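# Find the lighter check weight and place it on dish

## Task

Of the four check weights, one weighs less than the rest. Set that light one flat on the red dish and keep the other three off it. The balance helps: its pointer sits over white when both pans hold equal loads and leans toward the pan with less on it. Nothing may end up inside or underneath any furniture. Apart from the weights and the dish, every object must finish resting directly on the same furniture it starts on. Anything that stays put only because a robot holds it does not count. At the end, open the grippers and move the arms away.

## Robot and tools

Robots: three identical i2rt Big YAM arms named arm1, arm2 and arm3. Each has six joints, a two-finger gripper and a wrist camera. With joints 1 and 6 at zero and the hand level and pointing forward, the wrist camera rides on top of the hand and looks toward the fingertips. The hand can reach about 1.0 m from the joint 1 axis. Joints move at different speeds, so the hand can take a wide, curved path between postures.

Frames: there is one shared scene frame with its origin on the floor and +z up. The hand point is midway between the fingertips; the hand's z axis runs along the fingers and the fingers open and close along its y axis. The robot foot poses are never printed.

Cameras: arm1_cam_wrist, arm2_cam_wrist, arm3_cam_wrist (616x616 fisheye) and two fixed room cameras, room_a and room_b (504x504). The calibration given is approximate: fixed cameras can be off by a couple of degrees and millimetres, and wrist camera poses inherit joint reading errors.

Tool execute_actions: arguments are actions (a list holding exactly one action, or empty to just read state and images) and cameras (optional list of camera names; omitted, null or ["all"] gives all, [] gives none). An action is an object keyed by robot name; each robot takes a "joints" object of absolute joint targets (not offsets), by joint name, in radians except the gripper in metres:
- joint1_rad: -2.879 to 2.879, tolerance 0.045; rotates the arm about its foot, positive counter-clockwise seen from above, 0 faces the way the foot faces.
- joint2_rad: 0 to 3.141, tol 0.14; shoulder, 0 has the upper arm pointing back roughly level, positive raises it up then forward.
- joint3_rad: 0 to 3.019, tol 0.09; elbow, 0 is folded, positive opens.
- joint4_rad: -1.692 to 1.57, tol 0.055; hand pitch, positive tips fingers up.
- joint5_rad: -1.57 to 1.57, tol 0.03; hand sideways swing, positive to the arm's right.
- joint6_rad: -2.094 to 2.094, tol 0.035; hand roll, positive clockwise viewed from behind the hand.
- gripper_m: 0 to 0.093, tol 0.003; fingertip gap. Grip force is roughly 50 to 62 N per pad, lower on some.
All named motions begin together and may finish at different times; an action lasts at most 15 s. Joints or robots left out may keep pushing to earlier targets. An unknown key or out-of-range number rejects the whole call and nothing moves. Example: {"arm1": {"joints": {"gripper_m": 0.05}}, "arm2": {"joints": {"joint1_rad": 0.3}}}.

Results: each robot's state (joint_positions, joint torques, joint_status, on_its_own) plus images, with a pictures line giving image order. joint_status values: done; off_target (resting away from target, may still push); contact_stop or time_out (target dropped, holds in place, though a timed-out joint may keep a target within 0.375, 0.375, 0.113, 0.225, 0.075, 0.3 rad of where it is and keep pushing; on_its_own lists it); not_followed (a self/arm-collision check withheld the arm's targets, with a cause line; the gripper still acts, and the arm may retry those targets later). on_its_own shows what this call did not command; "held at" is a held target, not the position. Torques are raw drive outputs with per-arm offset, scale and noise, nonzero even in free air. Once one call reports a stop, later movement calls in that reply are skipped.

Tool wait: seconds from 0 to 10; nothing new commanded, returns state and images.

Tool zoom_image: camera (one name) and region [x0, y0, x1, y1] in pixels of that camera's latest full image, top-left origin, at most 504 by 504.

Tool finished_scene: scene (1 or 2). Ends the scene irreversibly after the last command is held and reports success; the goal must hold at that moment. The next scene's task comes in its result.

Suggested order: look with the room cameras, read the balance pointer (toward the lighter pan), weigh pairs on the balance if needed, lift the light weight, set it flat on the red dish, then open grippers and withdraw all arms.

Avoid: arms pressing on each other (a hard press ends the run; the collision check ignores fingers, gripper housings and wrist cameras and can act late); anything leaving the work area or reaching the floor; objects ending inside or under furniture; drops, slams and hard pushes. Arms do not stop on contact and can push hard; to relieve a push, command the joint's reported position. Sustained loads heat motors: MOTOR HOT at 85 °C, and at 100 °C an OVER-TEMPERATURE FAULT drops the arm and reports limit_stop_at_motor_heat; resend targets afterward. Loose objects may occasionally get nudged.

Each tool is called after "Call:" as name(argument=value, ...) on one line, values as JSON.

## Session

Call:
execute_actions(actions=[])

Scene clock: 0.00 s.
Joint torques (N m, as the arm reports them, + toward a larger angle): no reading
Motor temperatures (°C, as the motors report them): arm1=[25 27 23 26 26 25] | arm2=[26 26 23 24 26 25] | arm3=[26 26 23 27 27 25]
arm1.joint_positions: joint1_rad=+0.121 joint2_rad=+0.375 joint3_rad=+1.375 joint4_rad=-1.297 joint5_rad=-0.144 joint6_rad=+0.650 gripper_m=+0.094
arm1.joint_status: not commanded
arm1.hand: x=+0.9516 y=+0.4208 z=+1.4042 quat_wxyz=(-0.587, -0.386, -0.702, -0.115) (m; scene frame)
arm2.joint_positions: joint1_rad=-0.303 joint2_rad=+0.413 joint3_rad=+1.684 joint4_rad=-1.467 joint5_rad=+0.195 joint6_rad=+0.454 gripper_m=+0.095
arm2.joint_status: not commanded
arm2.hand: x=+0.1833 y=-0.4423 z=+1.5764 quat_wxyz=(-0.410, +0.347, -0.686, -0.490) (m; scene frame)
arm3.joint_positions: joint1_rad=+0.790 joint2_rad=+0.471 joint3_rad=+1.582 joint4_rad=-1.249 joint5_rad=+0.116 joint6_rad=+0.072 gripper_m=+0.094
arm3.joint_status: not commanded
arm3.hand: x=-0.9503 y=-0.0921 z=+1.5467 quat_wxyz=(-0.529, -0.478, -0.582, +0.390) (m; scene frame)
pictures: arm1_cam_wrist, arm2_cam_wrist, arm3_cam_wrist, room_a, room_b
Images, in order (width x height): arm1_cam_wrist 616x616, arm2_cam_wrist 616x616, arm3_cam_wrist 616x616, room_a 504x504, room_b 504x504.

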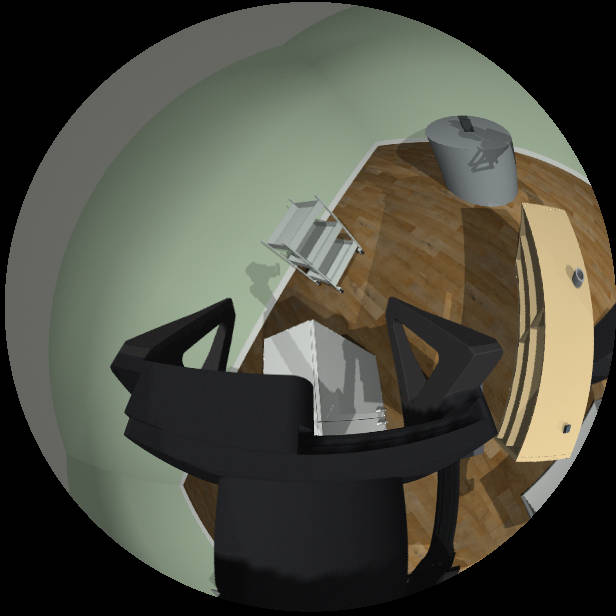

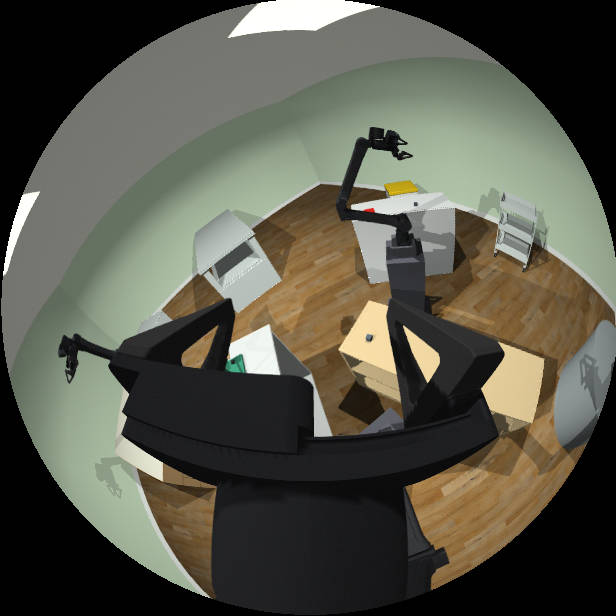

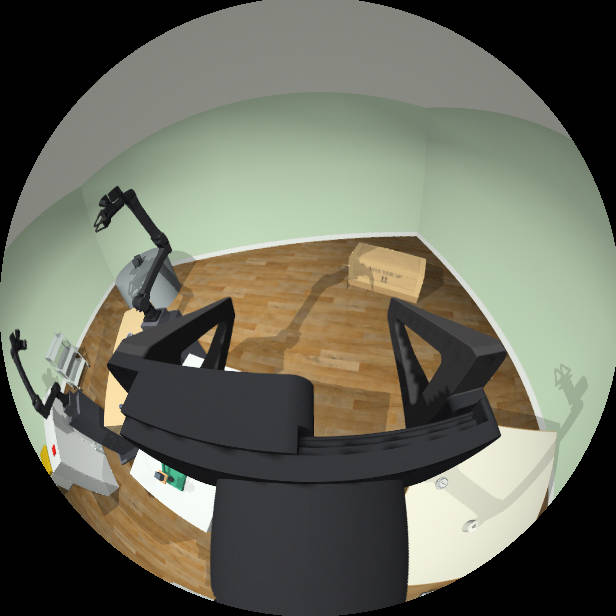

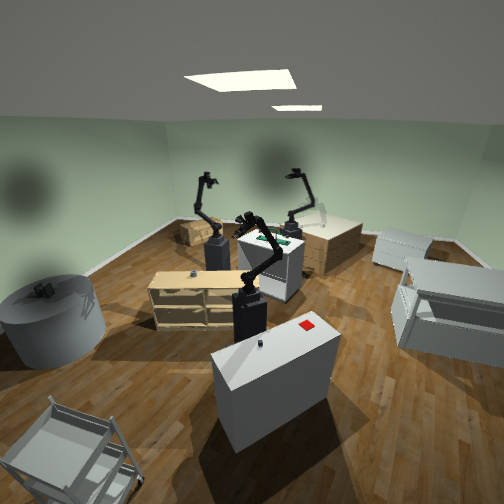

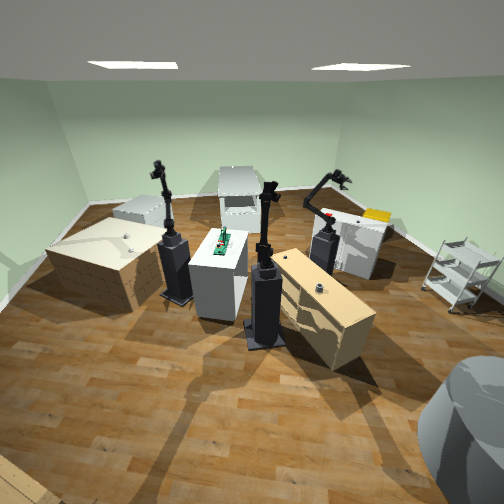

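Call:
zoom_image(camera="room_b", region=[40, 190, 400, 350])

Call:
zoom_image(camera="room_a", region=[140, 200, 380, 380])

Call:
zoom_image(camera="room_b", region=[180, 215, 270, 275])

Call:
zoom_image(camera="arm3_cam_wrist", region=[100, 420, 300, 560])

Region (40, 190, 400, 350) of room_b's 504x504 image, scaled by 1.400, with more detail than that image has.

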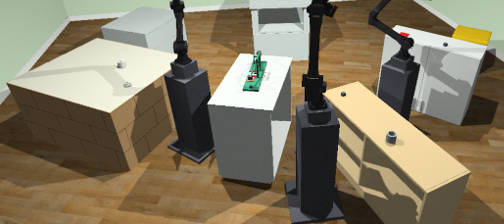

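Region (140, 200, 380, 380) of room_a's 504x504 image, scaled by 2.100, with more detail than that image has; it fills the top 378 rows of this view, and the rest is white.

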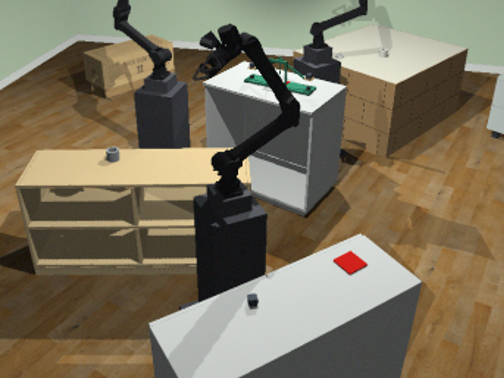

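Region (180, 215, 270, 275) of room_b's 504x504 image, scaled by 5.600, with more detail than that image has.

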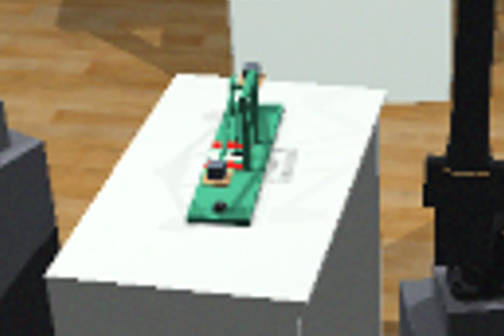

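Region (100, 420, 300, 560) of arm3_cam_wrist's 616x616 image, scaled by 2.520, with more detail than that image has; it fills the top 353 rows of this view, and the rest is white.

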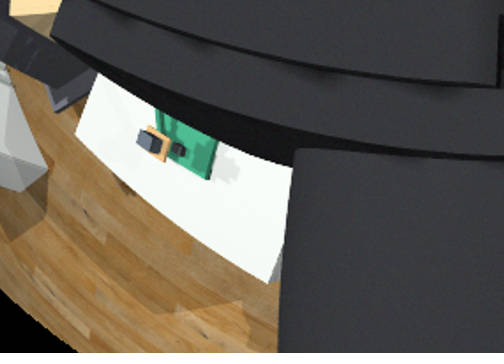

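Call:
execute_actions(actions=[{"arm1":{"joints":{"joint5_rad":0,"joint6_rad":0,"joint2_rad":0.7}},"arm2":{"joints":{"joint1_rad":0.6,"joint5_rad":0,"joint6_rad":0}},"arm3":{"joints":{"joint1_rad":2.1,"joint5_rad":0,"joint6_rad":0}}}])

Scene clock: 3.13 s.
Joint torques (N m, as the arm reports them, + toward a larger angle): arm1=[ 1.36 -0.38  9.59  1.55  0.16 -0.08] | arm2=[ 0.4   9.33  4.25  2.09 -0.07 -0.06] | arm3=[ 1.    5.73  5.97  2.15 -0.15 -0.14]
Motor temperatures (°C, as the motors report them): arm1=[25 27 23 26 27 25] | arm2=[26 26 23 24 26 25] | arm3=[26 26 23 27 27 25]
arm1.joint_positions: joint1_rad=+0.121 joint2_rad=+0.703 joint3_rad=+1.375 joint4_rad=-1.297 joint5_rad=-0.003 joint6_rad=+0.015 gripper_m=+0.094
arm1.joint_status: all done
arm1.hand: x=+1.0677 y=+0.3365 z=+1.3435 quat_wxyz=(-0.447, -0.209, -0.864, +0.099) (m; scene frame)
arm2.joint_positions: joint1_rad=+0.597 joint2_rad=+0.413 joint3_rad=+1.684 joint4_rad=-1.467 joint5_rad=+0.003 joint6_rad=+0.009 gripper_m=+0.095
arm2.joint_status: all done
arm2.hand: x=+0.1058 y=-0.4573 z=+1.5749 quat_wxyz=(-0.219, +0.727, -0.266, -0.594) (m; scene frame)
arm3.joint_positions: joint1_rad=+2.090 joint2_rad=+0.471 joint3_rad=+1.582 joint4_rad=-1.249 joint5_rad=+0.001 joint6_rad=+0.013 gripper_m=+0.094
arm3.joint_status: all done
arm3.hand: x=-0.8489 y=+0.0457 z=+1.5458 quat_wxyz=(-0.654, +0.032, -0.755, -0.034) (m; scene frame)
pictures: arm1_cam_wrist, arm2_cam_wrist, arm3_cam_wrist, room_a, room_b
camera_calibration (this result's frames):
arm1_cam_wrist: T_world_to_cam=[[-0.447952, -0.893943, -0.0143222, 0.799134], [-0.842437, 0.427399, -0.328071, 1.2061], [0.299398, -0.134895, -0.944545, 1.11582], [0, 0, 0, 1]] pos_world=[1.03996, 0.349411, 1.46107]
arm2_cam_wrist: T_world_to_cam=[[0.646915, 0.762484, 0.0108993, 0.260828], [0.561669, -0.466772, -0.683119, 0.809232], [-0.51578, 0.448042, -0.730226, 1.53028], [0, 0, 0, 1]] pos_world=[0.166033, -0.506779, 1.66741]
arm3_cam_wrist: T_world_to_cam=[[0.0994641, -0.994971, -0.0117912, 0.149245], [-0.695205, -0.0610097, -0.716218, 0.523776], [0.711897, 0.0794353, -0.697777, 1.80033], [0, 0, 0, 1]] pos_world=[-0.932361, 0.0374406, 1.63312]
Images, in order (width x height): arm1_cam_wrist 616x616, arm2_cam_wrist 616x616, arm3_cam_wrist 616x616, room_a 504x504, room_b 504x504.

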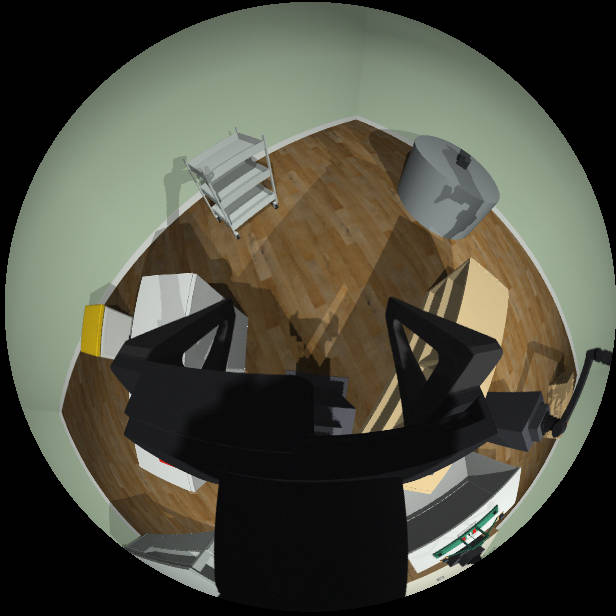

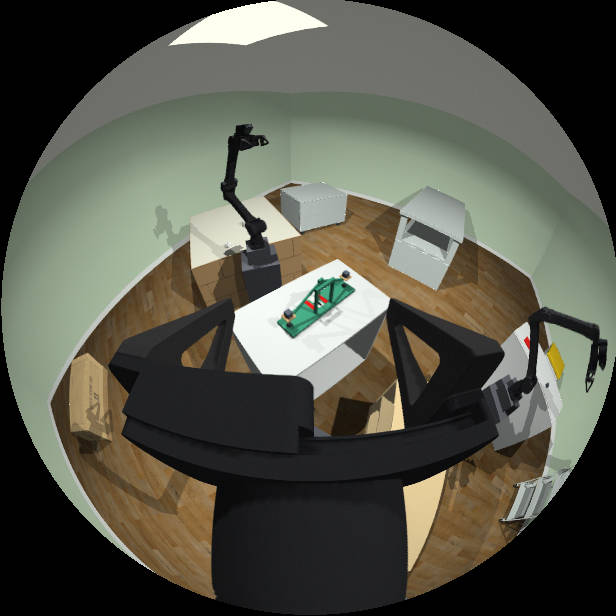

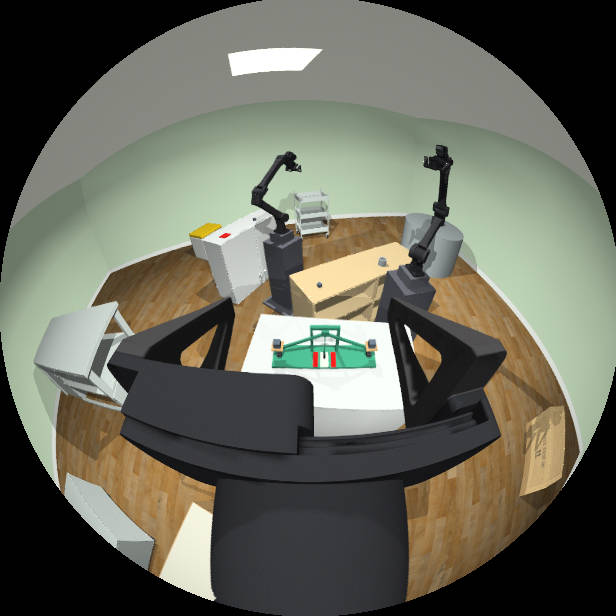

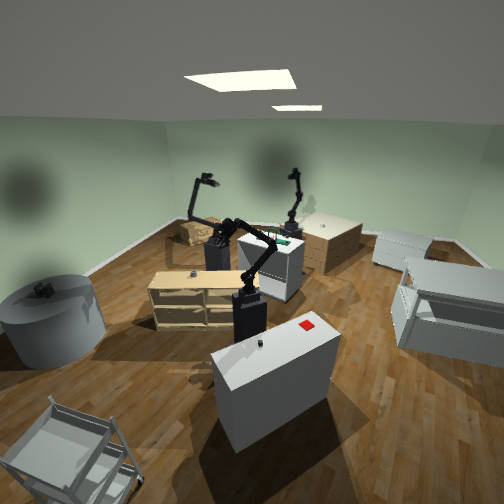

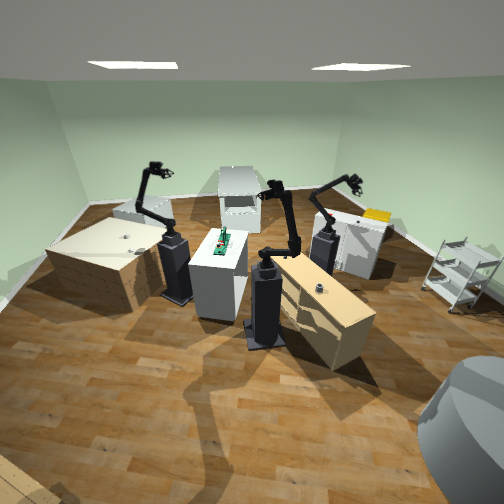

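Call:
zoom_image(camera="arm3_cam_wrist", region=[240, 260, 410, 390])

Call:
zoom_image(camera="arm2_cam_wrist", region=[240, 240, 400, 360])

Region (240, 260, 410, 390) of arm3_cam_wrist's 616x616 image, scaled by 2.965, with more detail than that image has; it fills the top 385 rows of this view, and the rest is white.

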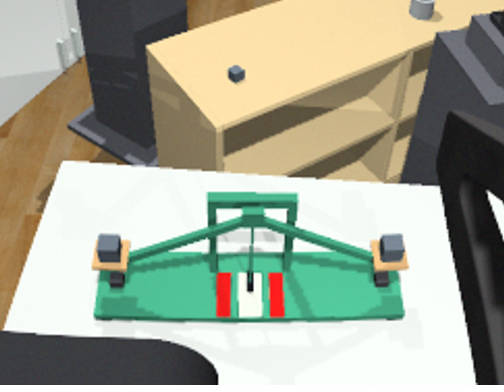

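Region (240, 240, 400, 360) of arm2_cam_wrist's 616x616 image, scaled by 3.150, with more detail than that image has; it fills the top 378 rows of this view, and the rest is white.

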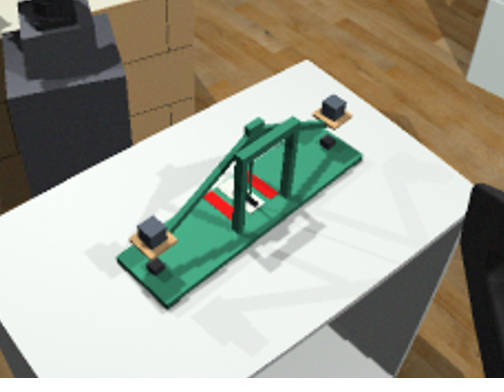

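Call:
execute_actions(actions=[{"arm1":{"joints":{"joint1_rad":1.33}},"arm2":{"joints":{"joint3_rad":1.25}},"arm3":{"joints":{"joint4_rad":-1.65}}}], cameras=["arm1_cam_wrist","arm2_cam_wrist"])

Scene clock: 10.73 s.
Joint torques (N m, as the arm reports them, + toward a larger angle): arm1=[ 2.19  0.42  9.41  1.41  0.04 -0.11] | arm2=[ 0.31  5.2   5.61  1.85 -0.07 -0.06] | arm3=[ 0.97  5.88  5.88  1.48 -0.16 -0.14]
Motor temperatures (°C, as the motors report them): arm1=[25 27 24 26 27 25] | arm2=[26 26 23 24 26 25] | arm3=[26 26 24 27 27 25]
arm1.joint_positions: joint1_rad=+1.319 joint2_rad=+0.703 joint3_rad=+1.375 joint4_rad=-1.297 joint5_rad=+0.000 joint6_rad=+0.013 gripper_m=+0.094
arm1.joint_status: all done
arm1.hand: x=+1.0249 y=+0.6433 z=+1.3435 quat_wxyz=(-0.427, +0.316, -0.831, -0.167) (m; scene frame)
arm2.joint_positions: joint1_rad=+0.597 joint2_rad=+0.413 joint3_rad=+1.255 joint4_rad=-1.466 joint5_rad=+0.003 joint6_rad=+0.009 gripper_m=+0.095
arm2.joint_status: all done
arm2.hand: x=+0.0311 y=-0.3920 z=+1.3985 quat_wxyz=(-0.159, +0.836, -0.308, -0.425) (m; scene frame)
arm3.joint_positions: joint1_rad=+2.090 joint2_rad=+0.471 joint3_rad=+1.582 joint4_rad=-1.644 joint5_rad=+0.001 joint6_rad=+0.013 gripper_m=+0.094
arm3.joint_status: all done
arm3.hand: x=-0.8809 y=+0.0424 z=+1.4549 quat_wxyz=(-0.494, +0.036, -0.869, -0.025) (m; scene frame)
pictures: arm1_cam_wrist, arm2_cam_wrist
camera_calibration (this result's frames):
arm1_cam_wrist: T_world_to_cam=[[0.668466, -0.743725, -0.00515427, -0.198964], [-0.703678, -0.630197, -0.328159, 1.57729], [0.240812, 0.22299, -0.944608, 0.999885], [0, 0, 0, 1]] pos_world=[1.00212, 0.623063, 1.46108]
arm2_cam_wrist: T_world_to_cam=[[0.646476, 0.762832, 0.0124854, 0.259236], [0.726022, -0.610087, -0.31731, 0.188287], [-0.234437, 0.214198, -0.94824, 1.53813], [0, 0, 0, 1]] pos_world=[0.0563039, -0.412346, 1.51503]
Images, in order (width x height): arm1_cam_wrist 616x616, arm2_cam_wrist 616x616.

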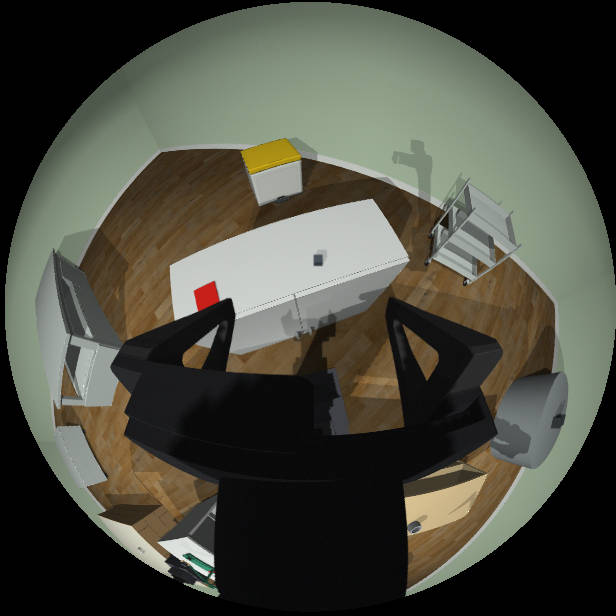

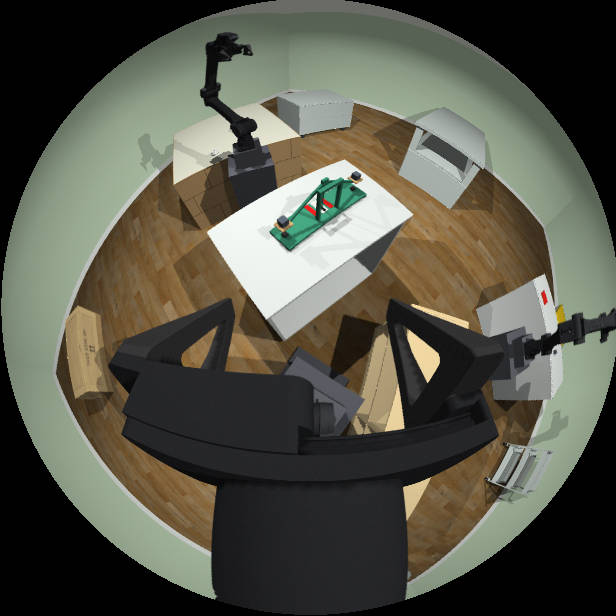

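Call:
execute_actions(actions=[{"arm1":{"joints":{"joint1_rad":1.287,"joint3_rad":1.927,"joint4_rad":-1.34,"joint2_rad":1.2}},"arm2":{"joints":{"joint1_rad":-0.588,"joint3_rad":1.591,"joint4_rad":-0.963,"joint2_rad":1.0}},"arm3":{"joints":{"joint1_rad":1.681,"joint3_rad":1.941,"joint4_rad":-1.502,"joint2_rad":1.2}}}], cameras=[])

Call:
execute_actions(actions=[{"arm1":{"joints":{"joint2_rad":2.154}},"arm2":{"joints":{"joint2_rad":2.195}},"arm3":{"joints":{"joint2_rad":2.006}}}], cameras=["arm1_cam_wrist","arm2_cam_wrist","arm3_cam_wrist"])

Scene clock: 14.60 s.
Joint torques (N m, as the arm reports them, + toward a larger angle): arm1=[ 0.75 -8.07 12.38  0.82  0.01 -0.11] | arm2=[-0.04 -5.87  9.85  2.48  0.11 -0.03] | arm3=[-0.55 -5.77  8.61  1.8  -0.14 -0.13]
Motor temperatures (°C, as the motors report them): arm1=[25 27 25 26 27 25] | arm2=[26 26 24 24 26 25] | arm3=[26 26 24 27 27 25]
arm1.joint_positions: joint1_rad=+1.301 joint2_rad=+1.217 joint3_rad=+1.871 joint4_rad=-1.327 joint5_rad=+0.000 joint6_rad=+0.013 gripper_m=+0.094
arm1.joint_status: all done
arm1.hand: x=+1.1592 y=+0.7548 z=+1.4115 quat_wxyz=(-0.408, +0.312, -0.844, -0.155) (m; scene frame)
arm2.joint_positions: joint1_rad=-0.587 joint2_rad=+1.008 joint3_rad=+1.557 joint4_rad=-0.981 joint5_rad=-0.001 joint6_rad=+0.007 gripper_m=+0.095
arm2.joint_status: all done
arm2.hand: x=+0.2803 y=-0.0881 z=+1.5000 quat_wxyz=(-0.439, +0.494, -0.679, -0.318) (m; scene frame)
arm3.joint_positions: joint1_rad=+1.692 joint2_rad=+1.194 joint3_rad=+1.914 joint4_rad=-1.510 joint5_rad=+0.000 joint6_rad=+0.012 gripper_m=+0.094
arm3.joint_status: all done
arm3.hand: x=-0.5898 y=-0.0879 z=+1.4592 quat_wxyz=(-0.375, -0.145, -0.914, +0.057) (m; scene frame)
pictures: none
No camera images: the call's "cameras" was empty. Leave "cameras" out to get every camera's image.

Scene clock: 16.43 s.
Joint torques (N m, as the arm reports them, + toward a larger angle): arm1=[  1.44 -22.5    9.07  -0.57   0.05  -0.12] | arm2=[ -0.23 -21.65   7.13   0.34   0.11  -0.04] | arm3=[ -0.68 -19.61   9.41   0.04  -0.14  -0.13]
Motor temperatures (°C, as the motors report them): arm1=[25 27 25 26 27 25] | arm2=[26 26 24 24 26 25] | arm3=[26 26 24 27 27 25]
arm1.joint_positions: joint1_rad=+1.301 joint2_rad=+2.184 joint3_rad=+1.911 joint4_rad=-1.327 joint5_rad=+0.000 joint6_rad=+0.013 gripper_m=+0.094
arm1.joint_status: all done
arm1.hand: x=+1.3172 y=+0.8912 z=+0.8762 quat_wxyz=(+0.011, +0.346, -0.938, +0.006) (m; scene frame)
arm2.joint_positions: joint1_rad=-0.587 joint2_rad=+2.185 joint3_rad=+1.567 joint4_rad=-0.966 joint5_rad=-0.001 joint6_rad=+0.007 gripper_m=+0.095
arm2.joint_status: all done
arm2.hand: x=+0.3416 y=+0.0837 z=+0.8517 quat_wxyz=(+0.000, +0.585, -0.811, +0.005) (m; scene frame)
arm3.joint_positions: joint1_rad=+1.692 joint2_rad=+2.012 joint3_rad=+1.916 joint4_rad=-1.504 joint5_rad=+0.000 joint6_rad=+0.012 gripper_m=+0.094
arm3.joint_status: all done
arm3.hand: x=-0.3888 y=-0.1526 z=+1.0354 quat_wxyz=(+0.016, -0.157, -0.987, +0.000) (m; scene frame)
pictures: arm1_cam_wrist, arm2_cam_wrist, arm3_cam_wrist
camera_calibration (this result's frames):
arm1_cam_wrist: T_world_to_cam=[[0.651718, -0.758455, 0.0030937, -0.184468], [-0.608945, -0.520807, 0.598286, 0.751808], [-0.452162, -0.391797, -0.801277, 1.76791], [0, 0, 0, 1]] pos_world=[1.37741, 0.944299, 0.967361]
arm2_cam_wrist: T_world_to_cam=[[0.951986, -0.306032, 0.0081793, -0.30879], [-0.252874, -0.771005, 0.584471, -0.340634], [-0.17256, -0.558477, -0.811373, 0.917437], [0, 0, 0, 1]] pos_world=[0.366139, 0.155237, 0.946]
arm3_cam_wrist: T_world_to_cam=[[-0.31169, -0.950179, -0.00312875, -0.261816], [-0.750503, 0.244168, 0.614107, -0.886439], [-0.582748, 0.19376, -0.789216, 0.741148], [0, 0, 0, 1]] pos_world=[-0.314979, -0.175937, 1.12848]
Images, in order (width x height): arm1_cam_wrist 616x616, arm2_cam_wrist 616x616, arm3_cam_wrist 616x616.

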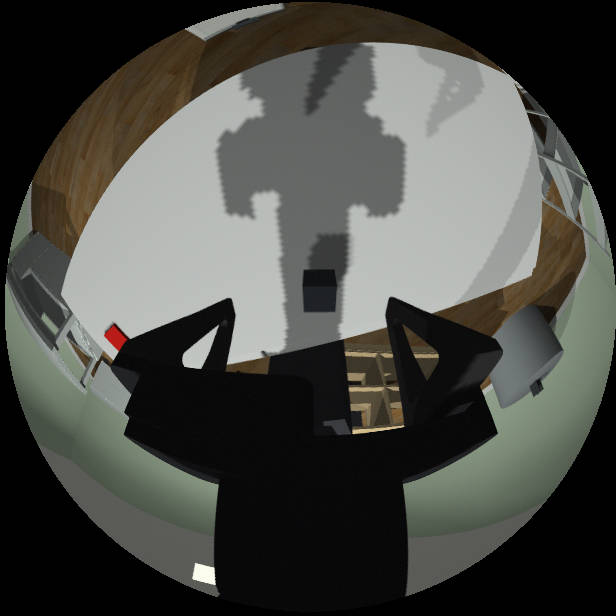

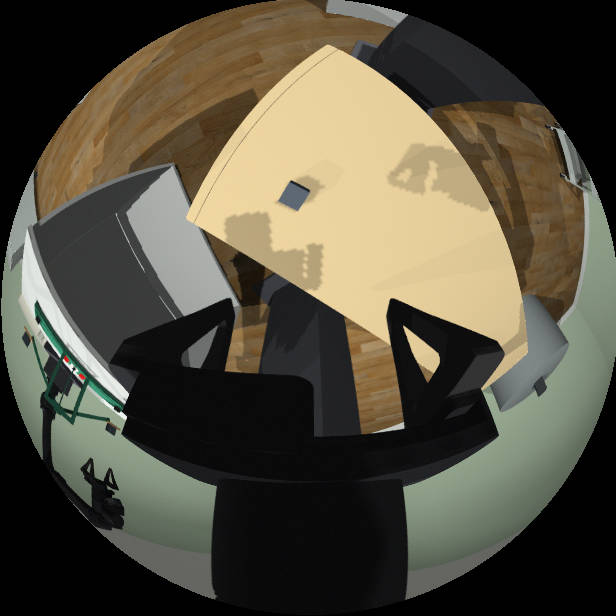

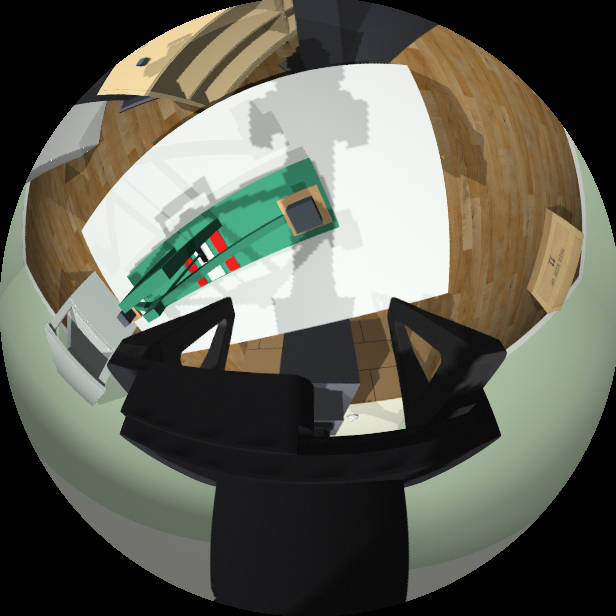

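Call:
zoom_image(camera="arm1_cam_wrist", region=[260, 230, 380, 350])

Call:
zoom_image(camera="arm2_cam_wrist", region=[240, 140, 360, 260])

Call:
zoom_image(camera="arm3_cam_wrist", region=[180, 140, 360, 280])

Region (260, 230, 380, 350) of arm1_cam_wrist's 616x616 image, scaled by 4.200, with more detail than that image has.

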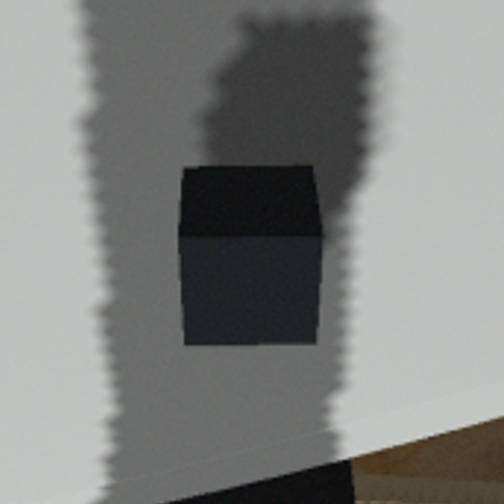

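Region (240, 140, 360, 260) of arm2_cam_wrist's 616x616 image, scaled by 4.200, with more detail than that image has.

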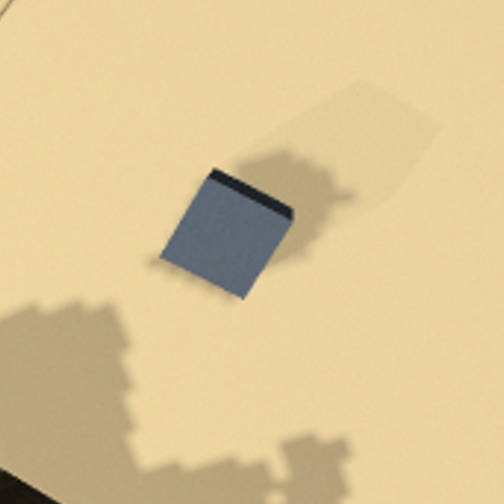

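Region (180, 140, 360, 280) of arm3_cam_wrist's 616x616 image, scaled by 2.800, with more detail than that image has.

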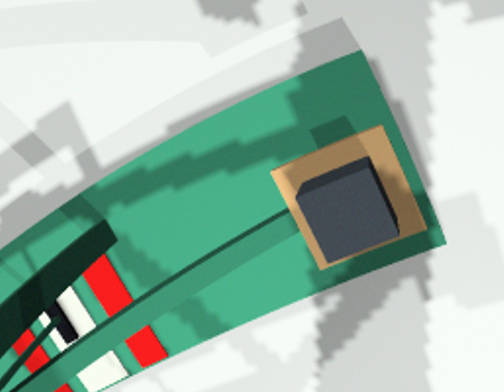

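Call:
execute_actions(actions=[{"arm1":{"joints":{"joint1_rad":1.279,"joint2_rad":2.109,"joint3_rad":1.724,"joint4_rad":-1.134}},"arm2":{"joints":{"joint1_rad":-0.566,"joint2_rad":2.568,"joint3_rad":1.794,"joint4_rad":-0.779,"joint6_rad":0.47}},"arm3":{"joints":{"joint1_rad":1.701,"joint2_rad":2.094,"joint3_rad":1.795,"joint4_rad":-1.238,"joint6_rad":1.27}}}], cameras=["arm1_cam_wrist","arm2_cam_wrist","arm3_cam_wrist"])

Scene clock: 20.50 s.
Joint torques (N m, as the arm reports them, + toward a larger angle): arm1=[  0.6  -21.74   7.29   0.77   0.07  -0.09] | arm2=[  0.05 -26.1    5.97   0.27   0.15   0.13] | arm3=[  0.79 -21.2    8.03   0.35  -0.05   0.17]
Motor temperatures (°C, as the motors report them): arm1=[25 27 25 26 27 25] | arm2=[26 26 25 24 26 25] | arm3=[26 26 25 27 27 25]
arm1.joint_positions: joint1_rad=+1.292 joint2_rad=+2.132 joint3_rad=+1.726 joint4_rad=-1.154 joint5_rad=+0.000 joint6_rad=+0.013 gripper_m=+0.094
arm1.joint_status: all done
arm1.hand: x=+1.3047 y=+0.8724 z=+0.8419 quat_wxyz=(-0.007, +0.342, -0.940, -0.001) (m; scene frame)
arm2.joint_positions: joint1_rad=-0.568 joint2_rad=+2.584 joint3_rad=+1.776 joint4_rad=-0.781 joint5_rad=-0.001 joint6_rad=+0.460 gripper_m=+0.095
arm2.joint_status: all done
arm2.hand: x=+0.3428 y=+0.1211 z=+0.6694 quat_wxyz=(+0.001, +0.397, -0.918, +0.006) (m; scene frame)
arm3.joint_positions: joint1_rad=+1.692 joint2_rad=+2.113 joint3_rad=+1.785 joint4_rad=-1.248 joint5_rad=+0.000 joint6_rad=+1.257 gripper_m=+0.094
arm3.joint_status: all done
arm3.hand: x=-0.3723 y=-0.1582 z=+0.9246 quat_wxyz=(+0.002, -0.703, -0.711, +0.004) (m; scene frame)
pictures: arm1_cam_wrist, arm2_cam_wrist, arm3_cam_wrist
camera_calibration (this result's frames):
arm1_cam_wrist: T_world_to_cam=[[0.644752, -0.764387, 0.00266004, -0.175862], [-0.630801, -0.530101, 0.566642, 0.818194], [-0.431724, -0.367022, -0.82396, 1.69822], [0, 0, 0, 1]] pos_world=[1.36267, 0.922583, 0.93611]
arm2_cam_wrist: T_world_to_cam=[[0.734665, -0.67832, 0.0121911, -0.180063], [-0.555348, -0.590963, 0.585108, -0.123501], [-0.389686, -0.436629, -0.810864, 0.850052], [0, 0, 0, 1]] pos_world=[0.394953, 0.176033, 0.763733]
arm3_cam_wrist: T_world_to_cam=[[-0.999953, -0.00966904, 0.000638509, -0.373315], [-0.00744599, 0.808875, 0.587934, -0.414415], [-0.00620123, 0.587902, -0.808909, 0.959624], [0, 0, 0, 1]] pos_world=[-0.370432, -0.232564, 1.02013]
Images, in order (width x height): arm1_cam_wrist 616x616, arm2_cam_wrist 616x616, arm3_cam_wrist 616x616.

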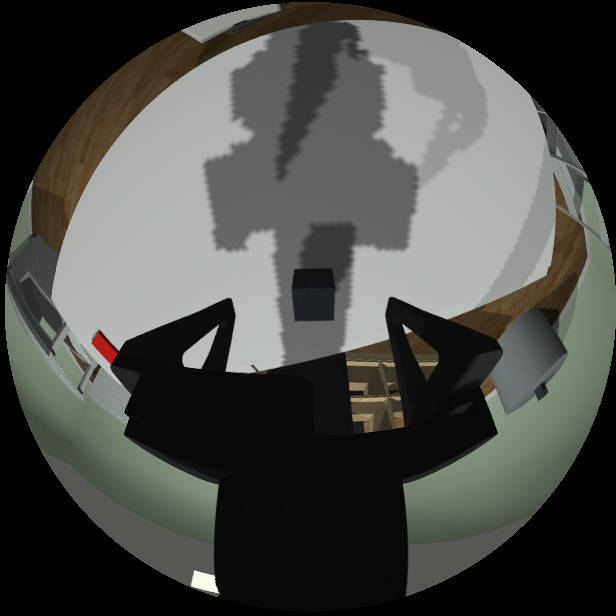

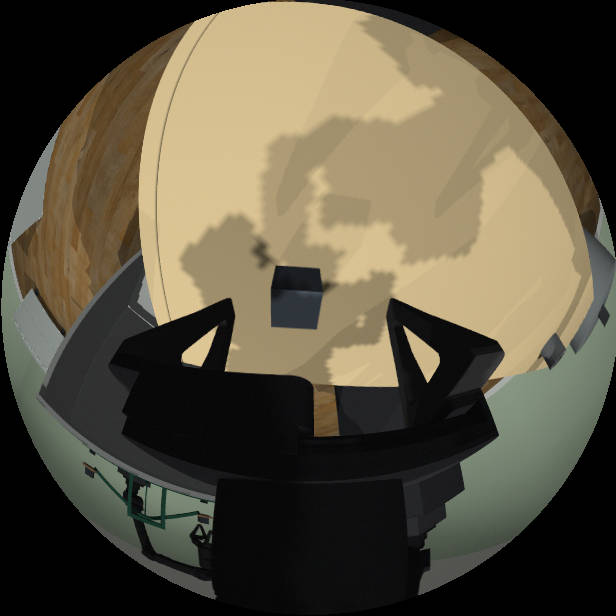

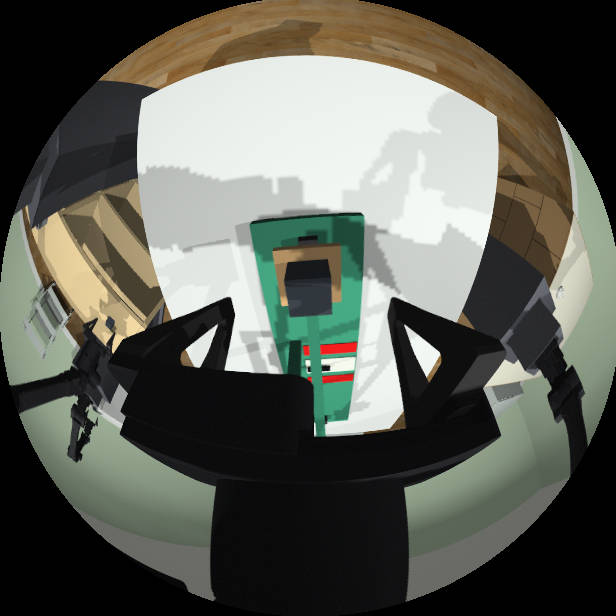

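Call:
execute_actions(actions=[{"arm1":{"joints":{"joint2_rad":2.128,"joint3_rad":1.599,"joint4_rad":-0.995}},"arm2":{"joints":{"joint1_rad":-0.545,"joint2_rad":2.627,"joint3_rad":1.811,"joint4_rad":-0.735}},"arm3":{"joints":{"joint1_rad":1.715,"joint2_rad":2.132,"joint3_rad":1.727,"joint4_rad":-1.125}}}], cameras=["arm1_cam_wrist","arm2_cam_wrist","arm3_cam_wrist"])

Scene clock: 22.40 s.
Joint torques (N m, as the arm reports them, + toward a larger angle): arm1=[  0.56 -18.92   7.12   0.99   0.07  -0.11] | arm2=[ -0.07 -21.55   6.94   0.65   0.15   0.13] | arm3=[  1.04 -19.72   7.15   0.46  -0.05   0.15]
Motor temperatures (°C, as the motors report them): arm1=[25 28 25 26 27 25] | arm2=[26 27 25 24 26 25] | arm3=[26 26 25 27 27 25]
arm1.joint_positions: joint1_rad=+1.292 joint2_rad=+2.132 joint3_rad=+1.599 joint4_rad=-1.016 joint5_rad=+0.000 joint6_rad=+0.013 gripper_m=+0.094
arm1.joint_status: all done
arm1.hand: x=+1.2906 y=+0.8600 z=+0.7987 quat_wxyz=(-0.013, +0.342, -0.940, -0.003) (m; scene frame)
arm2.joint_positions: joint1_rad=-0.546 joint2_rad=+2.593 joint3_rad=+1.776 joint4_rad=-0.746 joint5_rad=-0.001 joint6_rad=+0.461 gripper_m=+0.095
arm2.joint_status: all done
arm2.hand: x=+0.3304 y=+0.1300 z=+0.6634 quat_wxyz=(-0.008, +0.407, -0.913, -0.003) (m; scene frame)
arm3.joint_positions: joint1_rad=+1.705 joint2_rad=+2.128 joint3_rad=+1.728 joint4_rad=-1.135 joint5_rad=+0.000 joint6_rad=+1.257 gripper_m=+0.094
arm3.joint_status: all done
arm3.hand: x=-0.3656 y=-0.1518 z=+0.8953 quat_wxyz=(-0.016, -0.699, -0.715, -0.006) (m; scene frame)
pictures: arm1_cam_wrist, arm2_cam_wrist, arm3_cam_wrist
camera_calibration (this result's frames):
arm1_cam_wrist: T_world_to_cam=[[0.644756, -0.764384, 0.00254144, -0.175978], [-0.635816, -0.534458, 0.55686, 0.845206], [-0.424297, -0.360654, -0.830603, 1.64227], [0, 0, 0, 1]] pos_world=[1.34767, 0.909503, 0.893859]
arm2_cam_wrist: T_world_to_cam=[[0.749591, -0.6619, 0.0012698, -0.164703], [-0.546016, -0.617268, 0.566433, -0.108899], [-0.374138, -0.425287, -0.824107, 0.846356], [0, 0, 0, 1]] pos_world=[0.380653, 0.183707, 0.759381]
arm3_cam_wrist: T_world_to_cam=[[-0.999002, -0.0226417, -0.038512, -0.333026], [-0.0407368, 0.815563, 0.577232, -0.403939], [0.0183394, 0.578225, -0.815671, 0.945729], [0, 0, 0, 1]] pos_world=[-0.366493, -0.224946, 0.991745]
Images, in order (width x height): arm1_cam_wrist 616x616, arm2_cam_wrist 616x616, arm3_cam_wrist 616x616.

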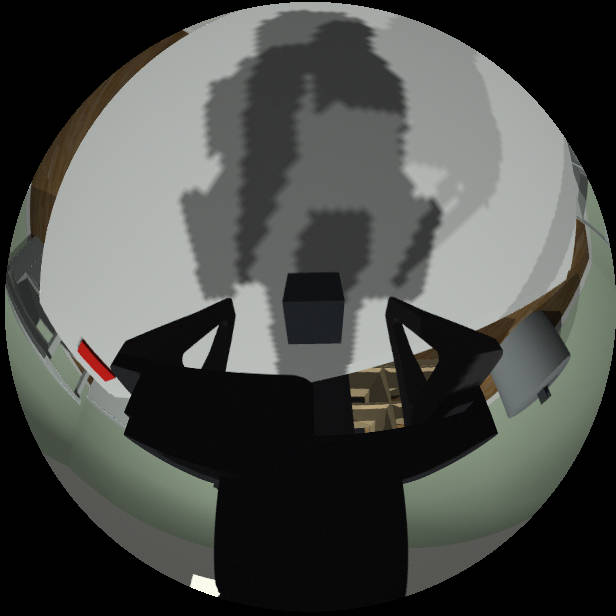

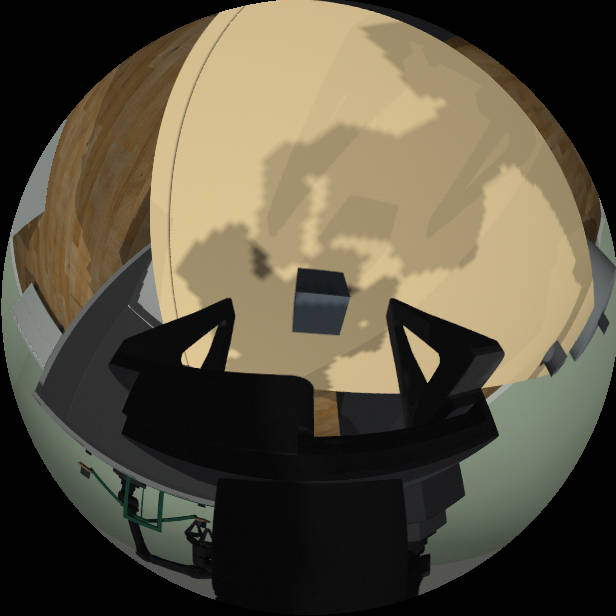

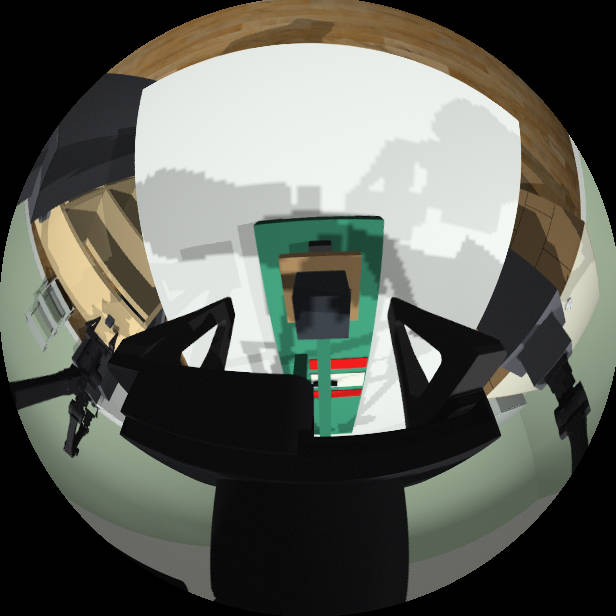

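Call:
execute_actions(actions=[{"arm1":{"joints":{"joint3_rad":1.545,"joint4_rad":-0.91}},"arm2":{"joints":{"joint1_rad":-0.575,"joint2_rad":2.68,"joint4_rad":-0.68}},"arm3":{"joints":{"joint3_rad":1.672,"joint4_rad":-1.07}}}], cameras=["arm1_cam_wrist","arm2_cam_wrist","arm3_cam_wrist"])

Scene clock: 23.70 s.
Joint torques (N m, as the arm reports them, + toward a larger angle): arm1=[  0.82 -18.55   5.79   1.18   0.02  -0.06] | arm2=[  0.09 -20.92   6.24   0.58   0.28   0.11] | arm3=[  0.78 -19.38   7.21   0.43  -0.05   0.15]
Motor temperatures (°C, as the motors report them): arm1=[25 28 25 26 27 25] | arm2=[26 27 25 24 26 25] | arm3=[26 27 25 27 27 25]
arm1.joint_positions: joint1_rad=+1.291 joint2_rad=+2.130 joint3_rad=+1.562 joint4_rad=-0.940 joint5_rad=+0.001 joint6_rad=+0.012 gripper_m=+0.094
arm1.joint_status: all done
arm1.hand: x=+1.2929 y=+0.8613 z=+0.7882 quat_wxyz=(-0.032, +0.342, -0.939, -0.010) (m; scene frame)
arm2.joint_positions: joint1_rad=-0.579 joint2_rad=+2.638 joint3_rad=+1.785 joint4_rad=-0.688 joint5_rad=-0.004 joint6_rad=+0.463 gripper_m=+0.095
arm2.joint_status: all done
arm2.hand: x=+0.3507 y=+0.1254 z=+0.6382 quat_wxyz=(-0.014, +0.391, -0.920, -0.013) (m; scene frame)
arm3.joint_positions: joint1_rad=+1.705 joint2_rad=+2.129 joint3_rad=+1.670 joint4_rad=-1.080 joint5_rad=+0.000 joint6_rad=+1.257 gripper_m=+0.094
arm3.joint_status: all done
arm3.hand: x=-0.3751 y=-0.1490 z=+0.8748 quat_wxyz=(-0.014, -0.699, -0.715, -0.005) (m; scene frame)
pictures: arm1_cam_wrist, arm2_cam_wrist, arm3_cam_wrist
camera_calibration (this result's frames):
arm1_cam_wrist: T_world_to_cam=[[0.645277, -0.76394, 0.00372665, -0.178446], [-0.65278, -0.548836, 0.522166, 0.914889], [-0.396858, -0.339374, -0.852836, 1.59873], [0, 0, 0, 1]] pos_world=[1.34683, 0.908368, 0.886393]
arm2_cam_wrist: T_world_to_cam=[[0.725849, -0.687757, -0.0115745, -0.163198], [-0.569376, -0.610182, 0.550899, -0.069137], [-0.385947, -0.393279, -0.834492, 0.838025], [0, 0, 0, 1]] pos_world=[0.402526, 0.175151, 0.735524]
arm3_cam_wrist: T_world_to_cam=[[-0.999132, -0.0222106, -0.0352529, -0.346132], [-0.0385174, 0.815004, 0.578173, -0.394845], [0.0158897, 0.579029, -0.815152, 0.92635], [0, 0, 0, 1]] pos_world=[-0.375759, -0.222271, 0.971202]
Images, in order (width x height): arm1_cam_wrist 616x616, arm2_cam_wrist 616x616, arm3_cam_wrist 616x616.

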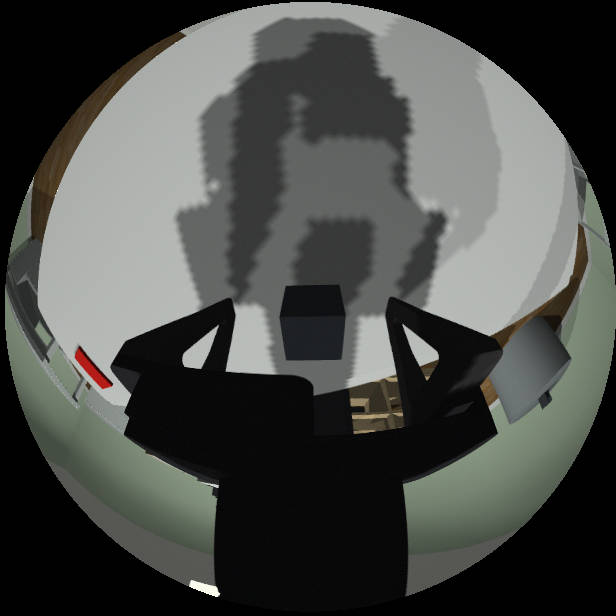

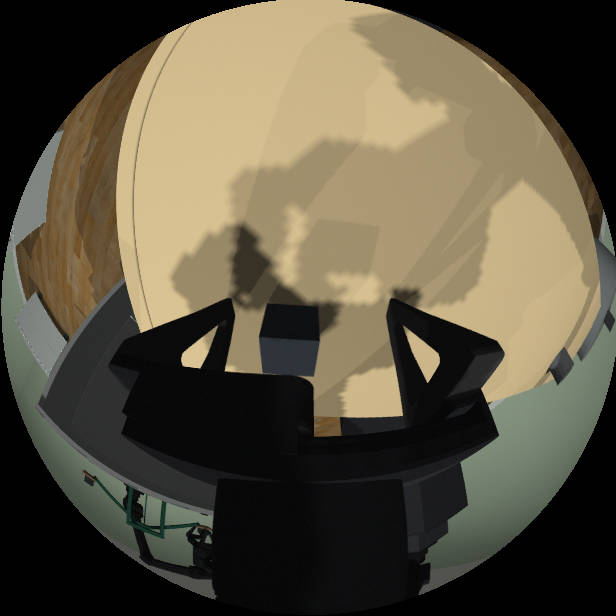

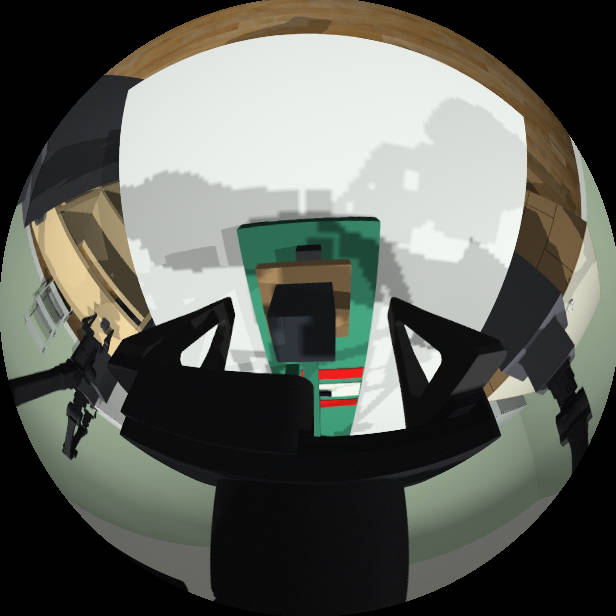

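Call:
execute_actions(actions=[{"arm1":{"joints":{"joint3_rad":1.52,"joint4_rad":-0.96}},"arm2":{"joints":{"joint1_rad":-0.55}},"arm3":{"joints":{"gripper_m":0.02}}}], cameras=["arm1_cam_wrist","arm2_cam_wrist","arm3_cam_wrist"])

Scene clock: 24.90 s.
Joint torques (N m, as the arm reports them, + toward a larger angle): arm1=[  0.96 -18.41   4.57  -0.52  -0.05  -0.01] | arm2=[  0.44 -20.87   6.22   0.58   0.21   0.11] | arm3=[  0.64 -19.42   7.56   0.49  -0.12   0.13]
Motor temperatures (°C, as the motors report them): arm1=[25 28 25 26 27 25] | arm2=[26 27 25 24 26 25] | arm3=[26 27 25 27 27 25]
arm1.joint_positions: joint1_rad=+1.291 joint2_rad=+2.125 joint3_rad=+1.550 joint4_rad=-0.938 joint5_rad=+0.003 joint6_rad=+0.005 gripper_m=+0.094
arm1.joint_status: all done
arm1.hand: x=+1.2898 y=+0.8582 z=+0.7873 quat_wxyz=(-0.030, +0.345, -0.938, -0.008) (m; scene frame)
arm2.joint_positions: joint1_rad=-0.557 joint2_rad=+2.638 joint3_rad=+1.785 joint4_rad=-0.688 joint5_rad=-0.003 joint6_rad=+0.463 gripper_m=+0.095
arm2.joint_status: all done
arm2.hand: x=+0.3373 y=+0.1295 z=+0.6381 quat_wxyz=(-0.014, +0.401, -0.916, -0.012) (m; scene frame)
arm3.joint_positions: joint1_rad=+1.706 joint2_rad=+2.130 joint3_rad=+1.664 joint4_rad=-1.082 joint5_rad=+0.002 joint6_rad=+1.259 gripper_m=+0.029
arm3.joint_status: gripper_m off_target (ended at +0.029, target +0.020)
arm3.hand: x=-0.3782 y=-0.1476 z=+0.8716 quat_wxyz=(-0.010, -0.699, -0.715, -0.002) (m; scene frame)
pictures: arm1_cam_wrist, arm2_cam_wrist, arm3_cam_wrist
camera_calibration (this result's frames):
arm1_cam_wrist: T_world_to_cam=[[0.650403, -0.759564, 0.00610594, -0.191053], [-0.647605, -0.550297, 0.52705, 0.902406], [-0.396968, -0.346749, -0.849813, 1.59976], [0, 0, 0, 1]] pos_world=[1.34372, 0.906189, 0.885047]
arm2_cam_wrist: T_world_to_cam=[[0.74087, -0.671569, -0.0103119, -0.158601], [-0.556429, -0.622303, 0.550568, -0.0768447], [-0.376162, -0.402162, -0.834726, 0.832324], [0, 0, 0, 1]] pos_world=[0.387832, 0.180397, 0.735435]
arm3_cam_wrist: T_world_to_cam=[[-0.999443, -0.0217094, -0.0253651, -0.35798], [-0.0323974, 0.814204, 0.579675, -0.393364], [0.00806793, 0.580173, -0.814453, 0.919593], [0, 0, 0, 1]] pos_world=[-0.377943, -0.221016, 0.967908]
Images, in order (width x height): arm1_cam_wrist 616x616, arm2_cam_wrist 616x616, arm3_cam_wrist 616x616.

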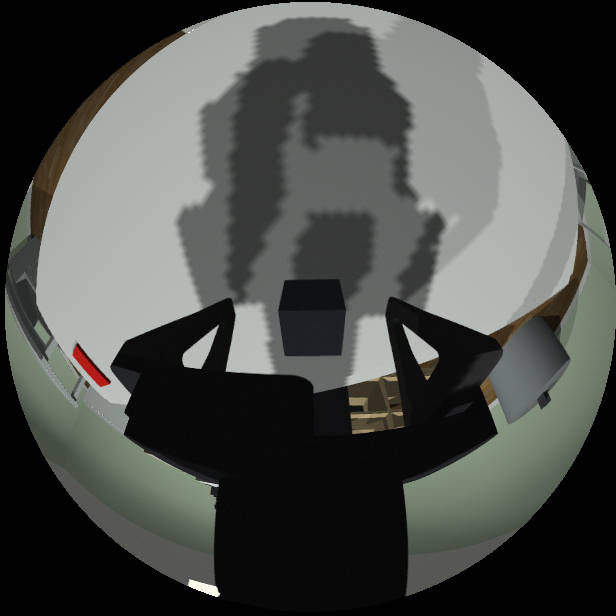

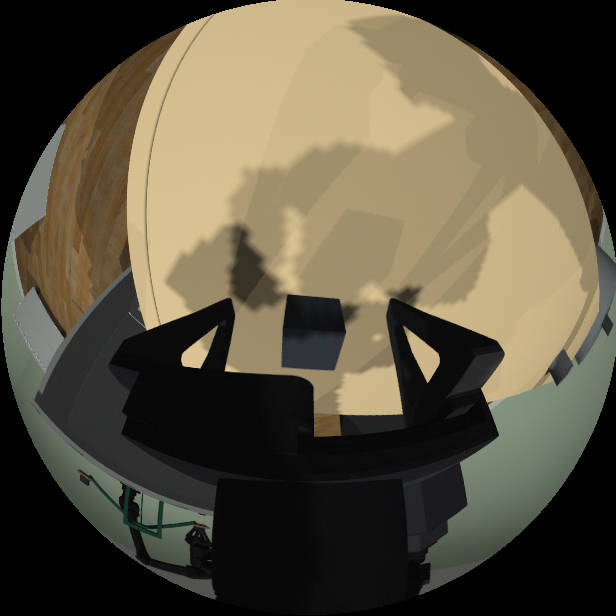

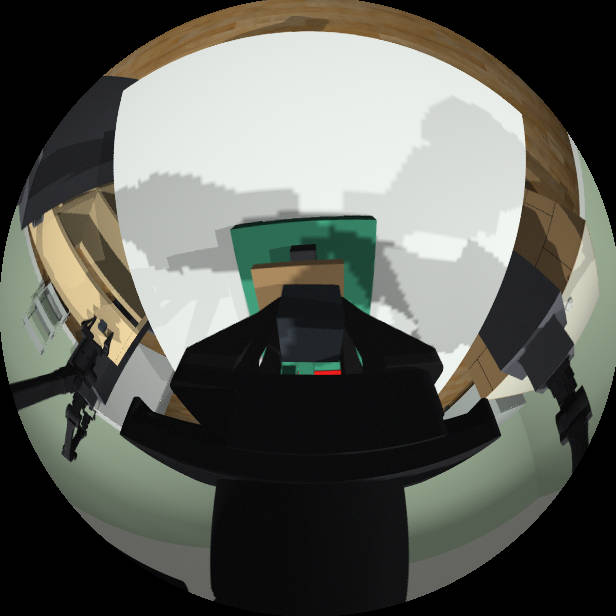

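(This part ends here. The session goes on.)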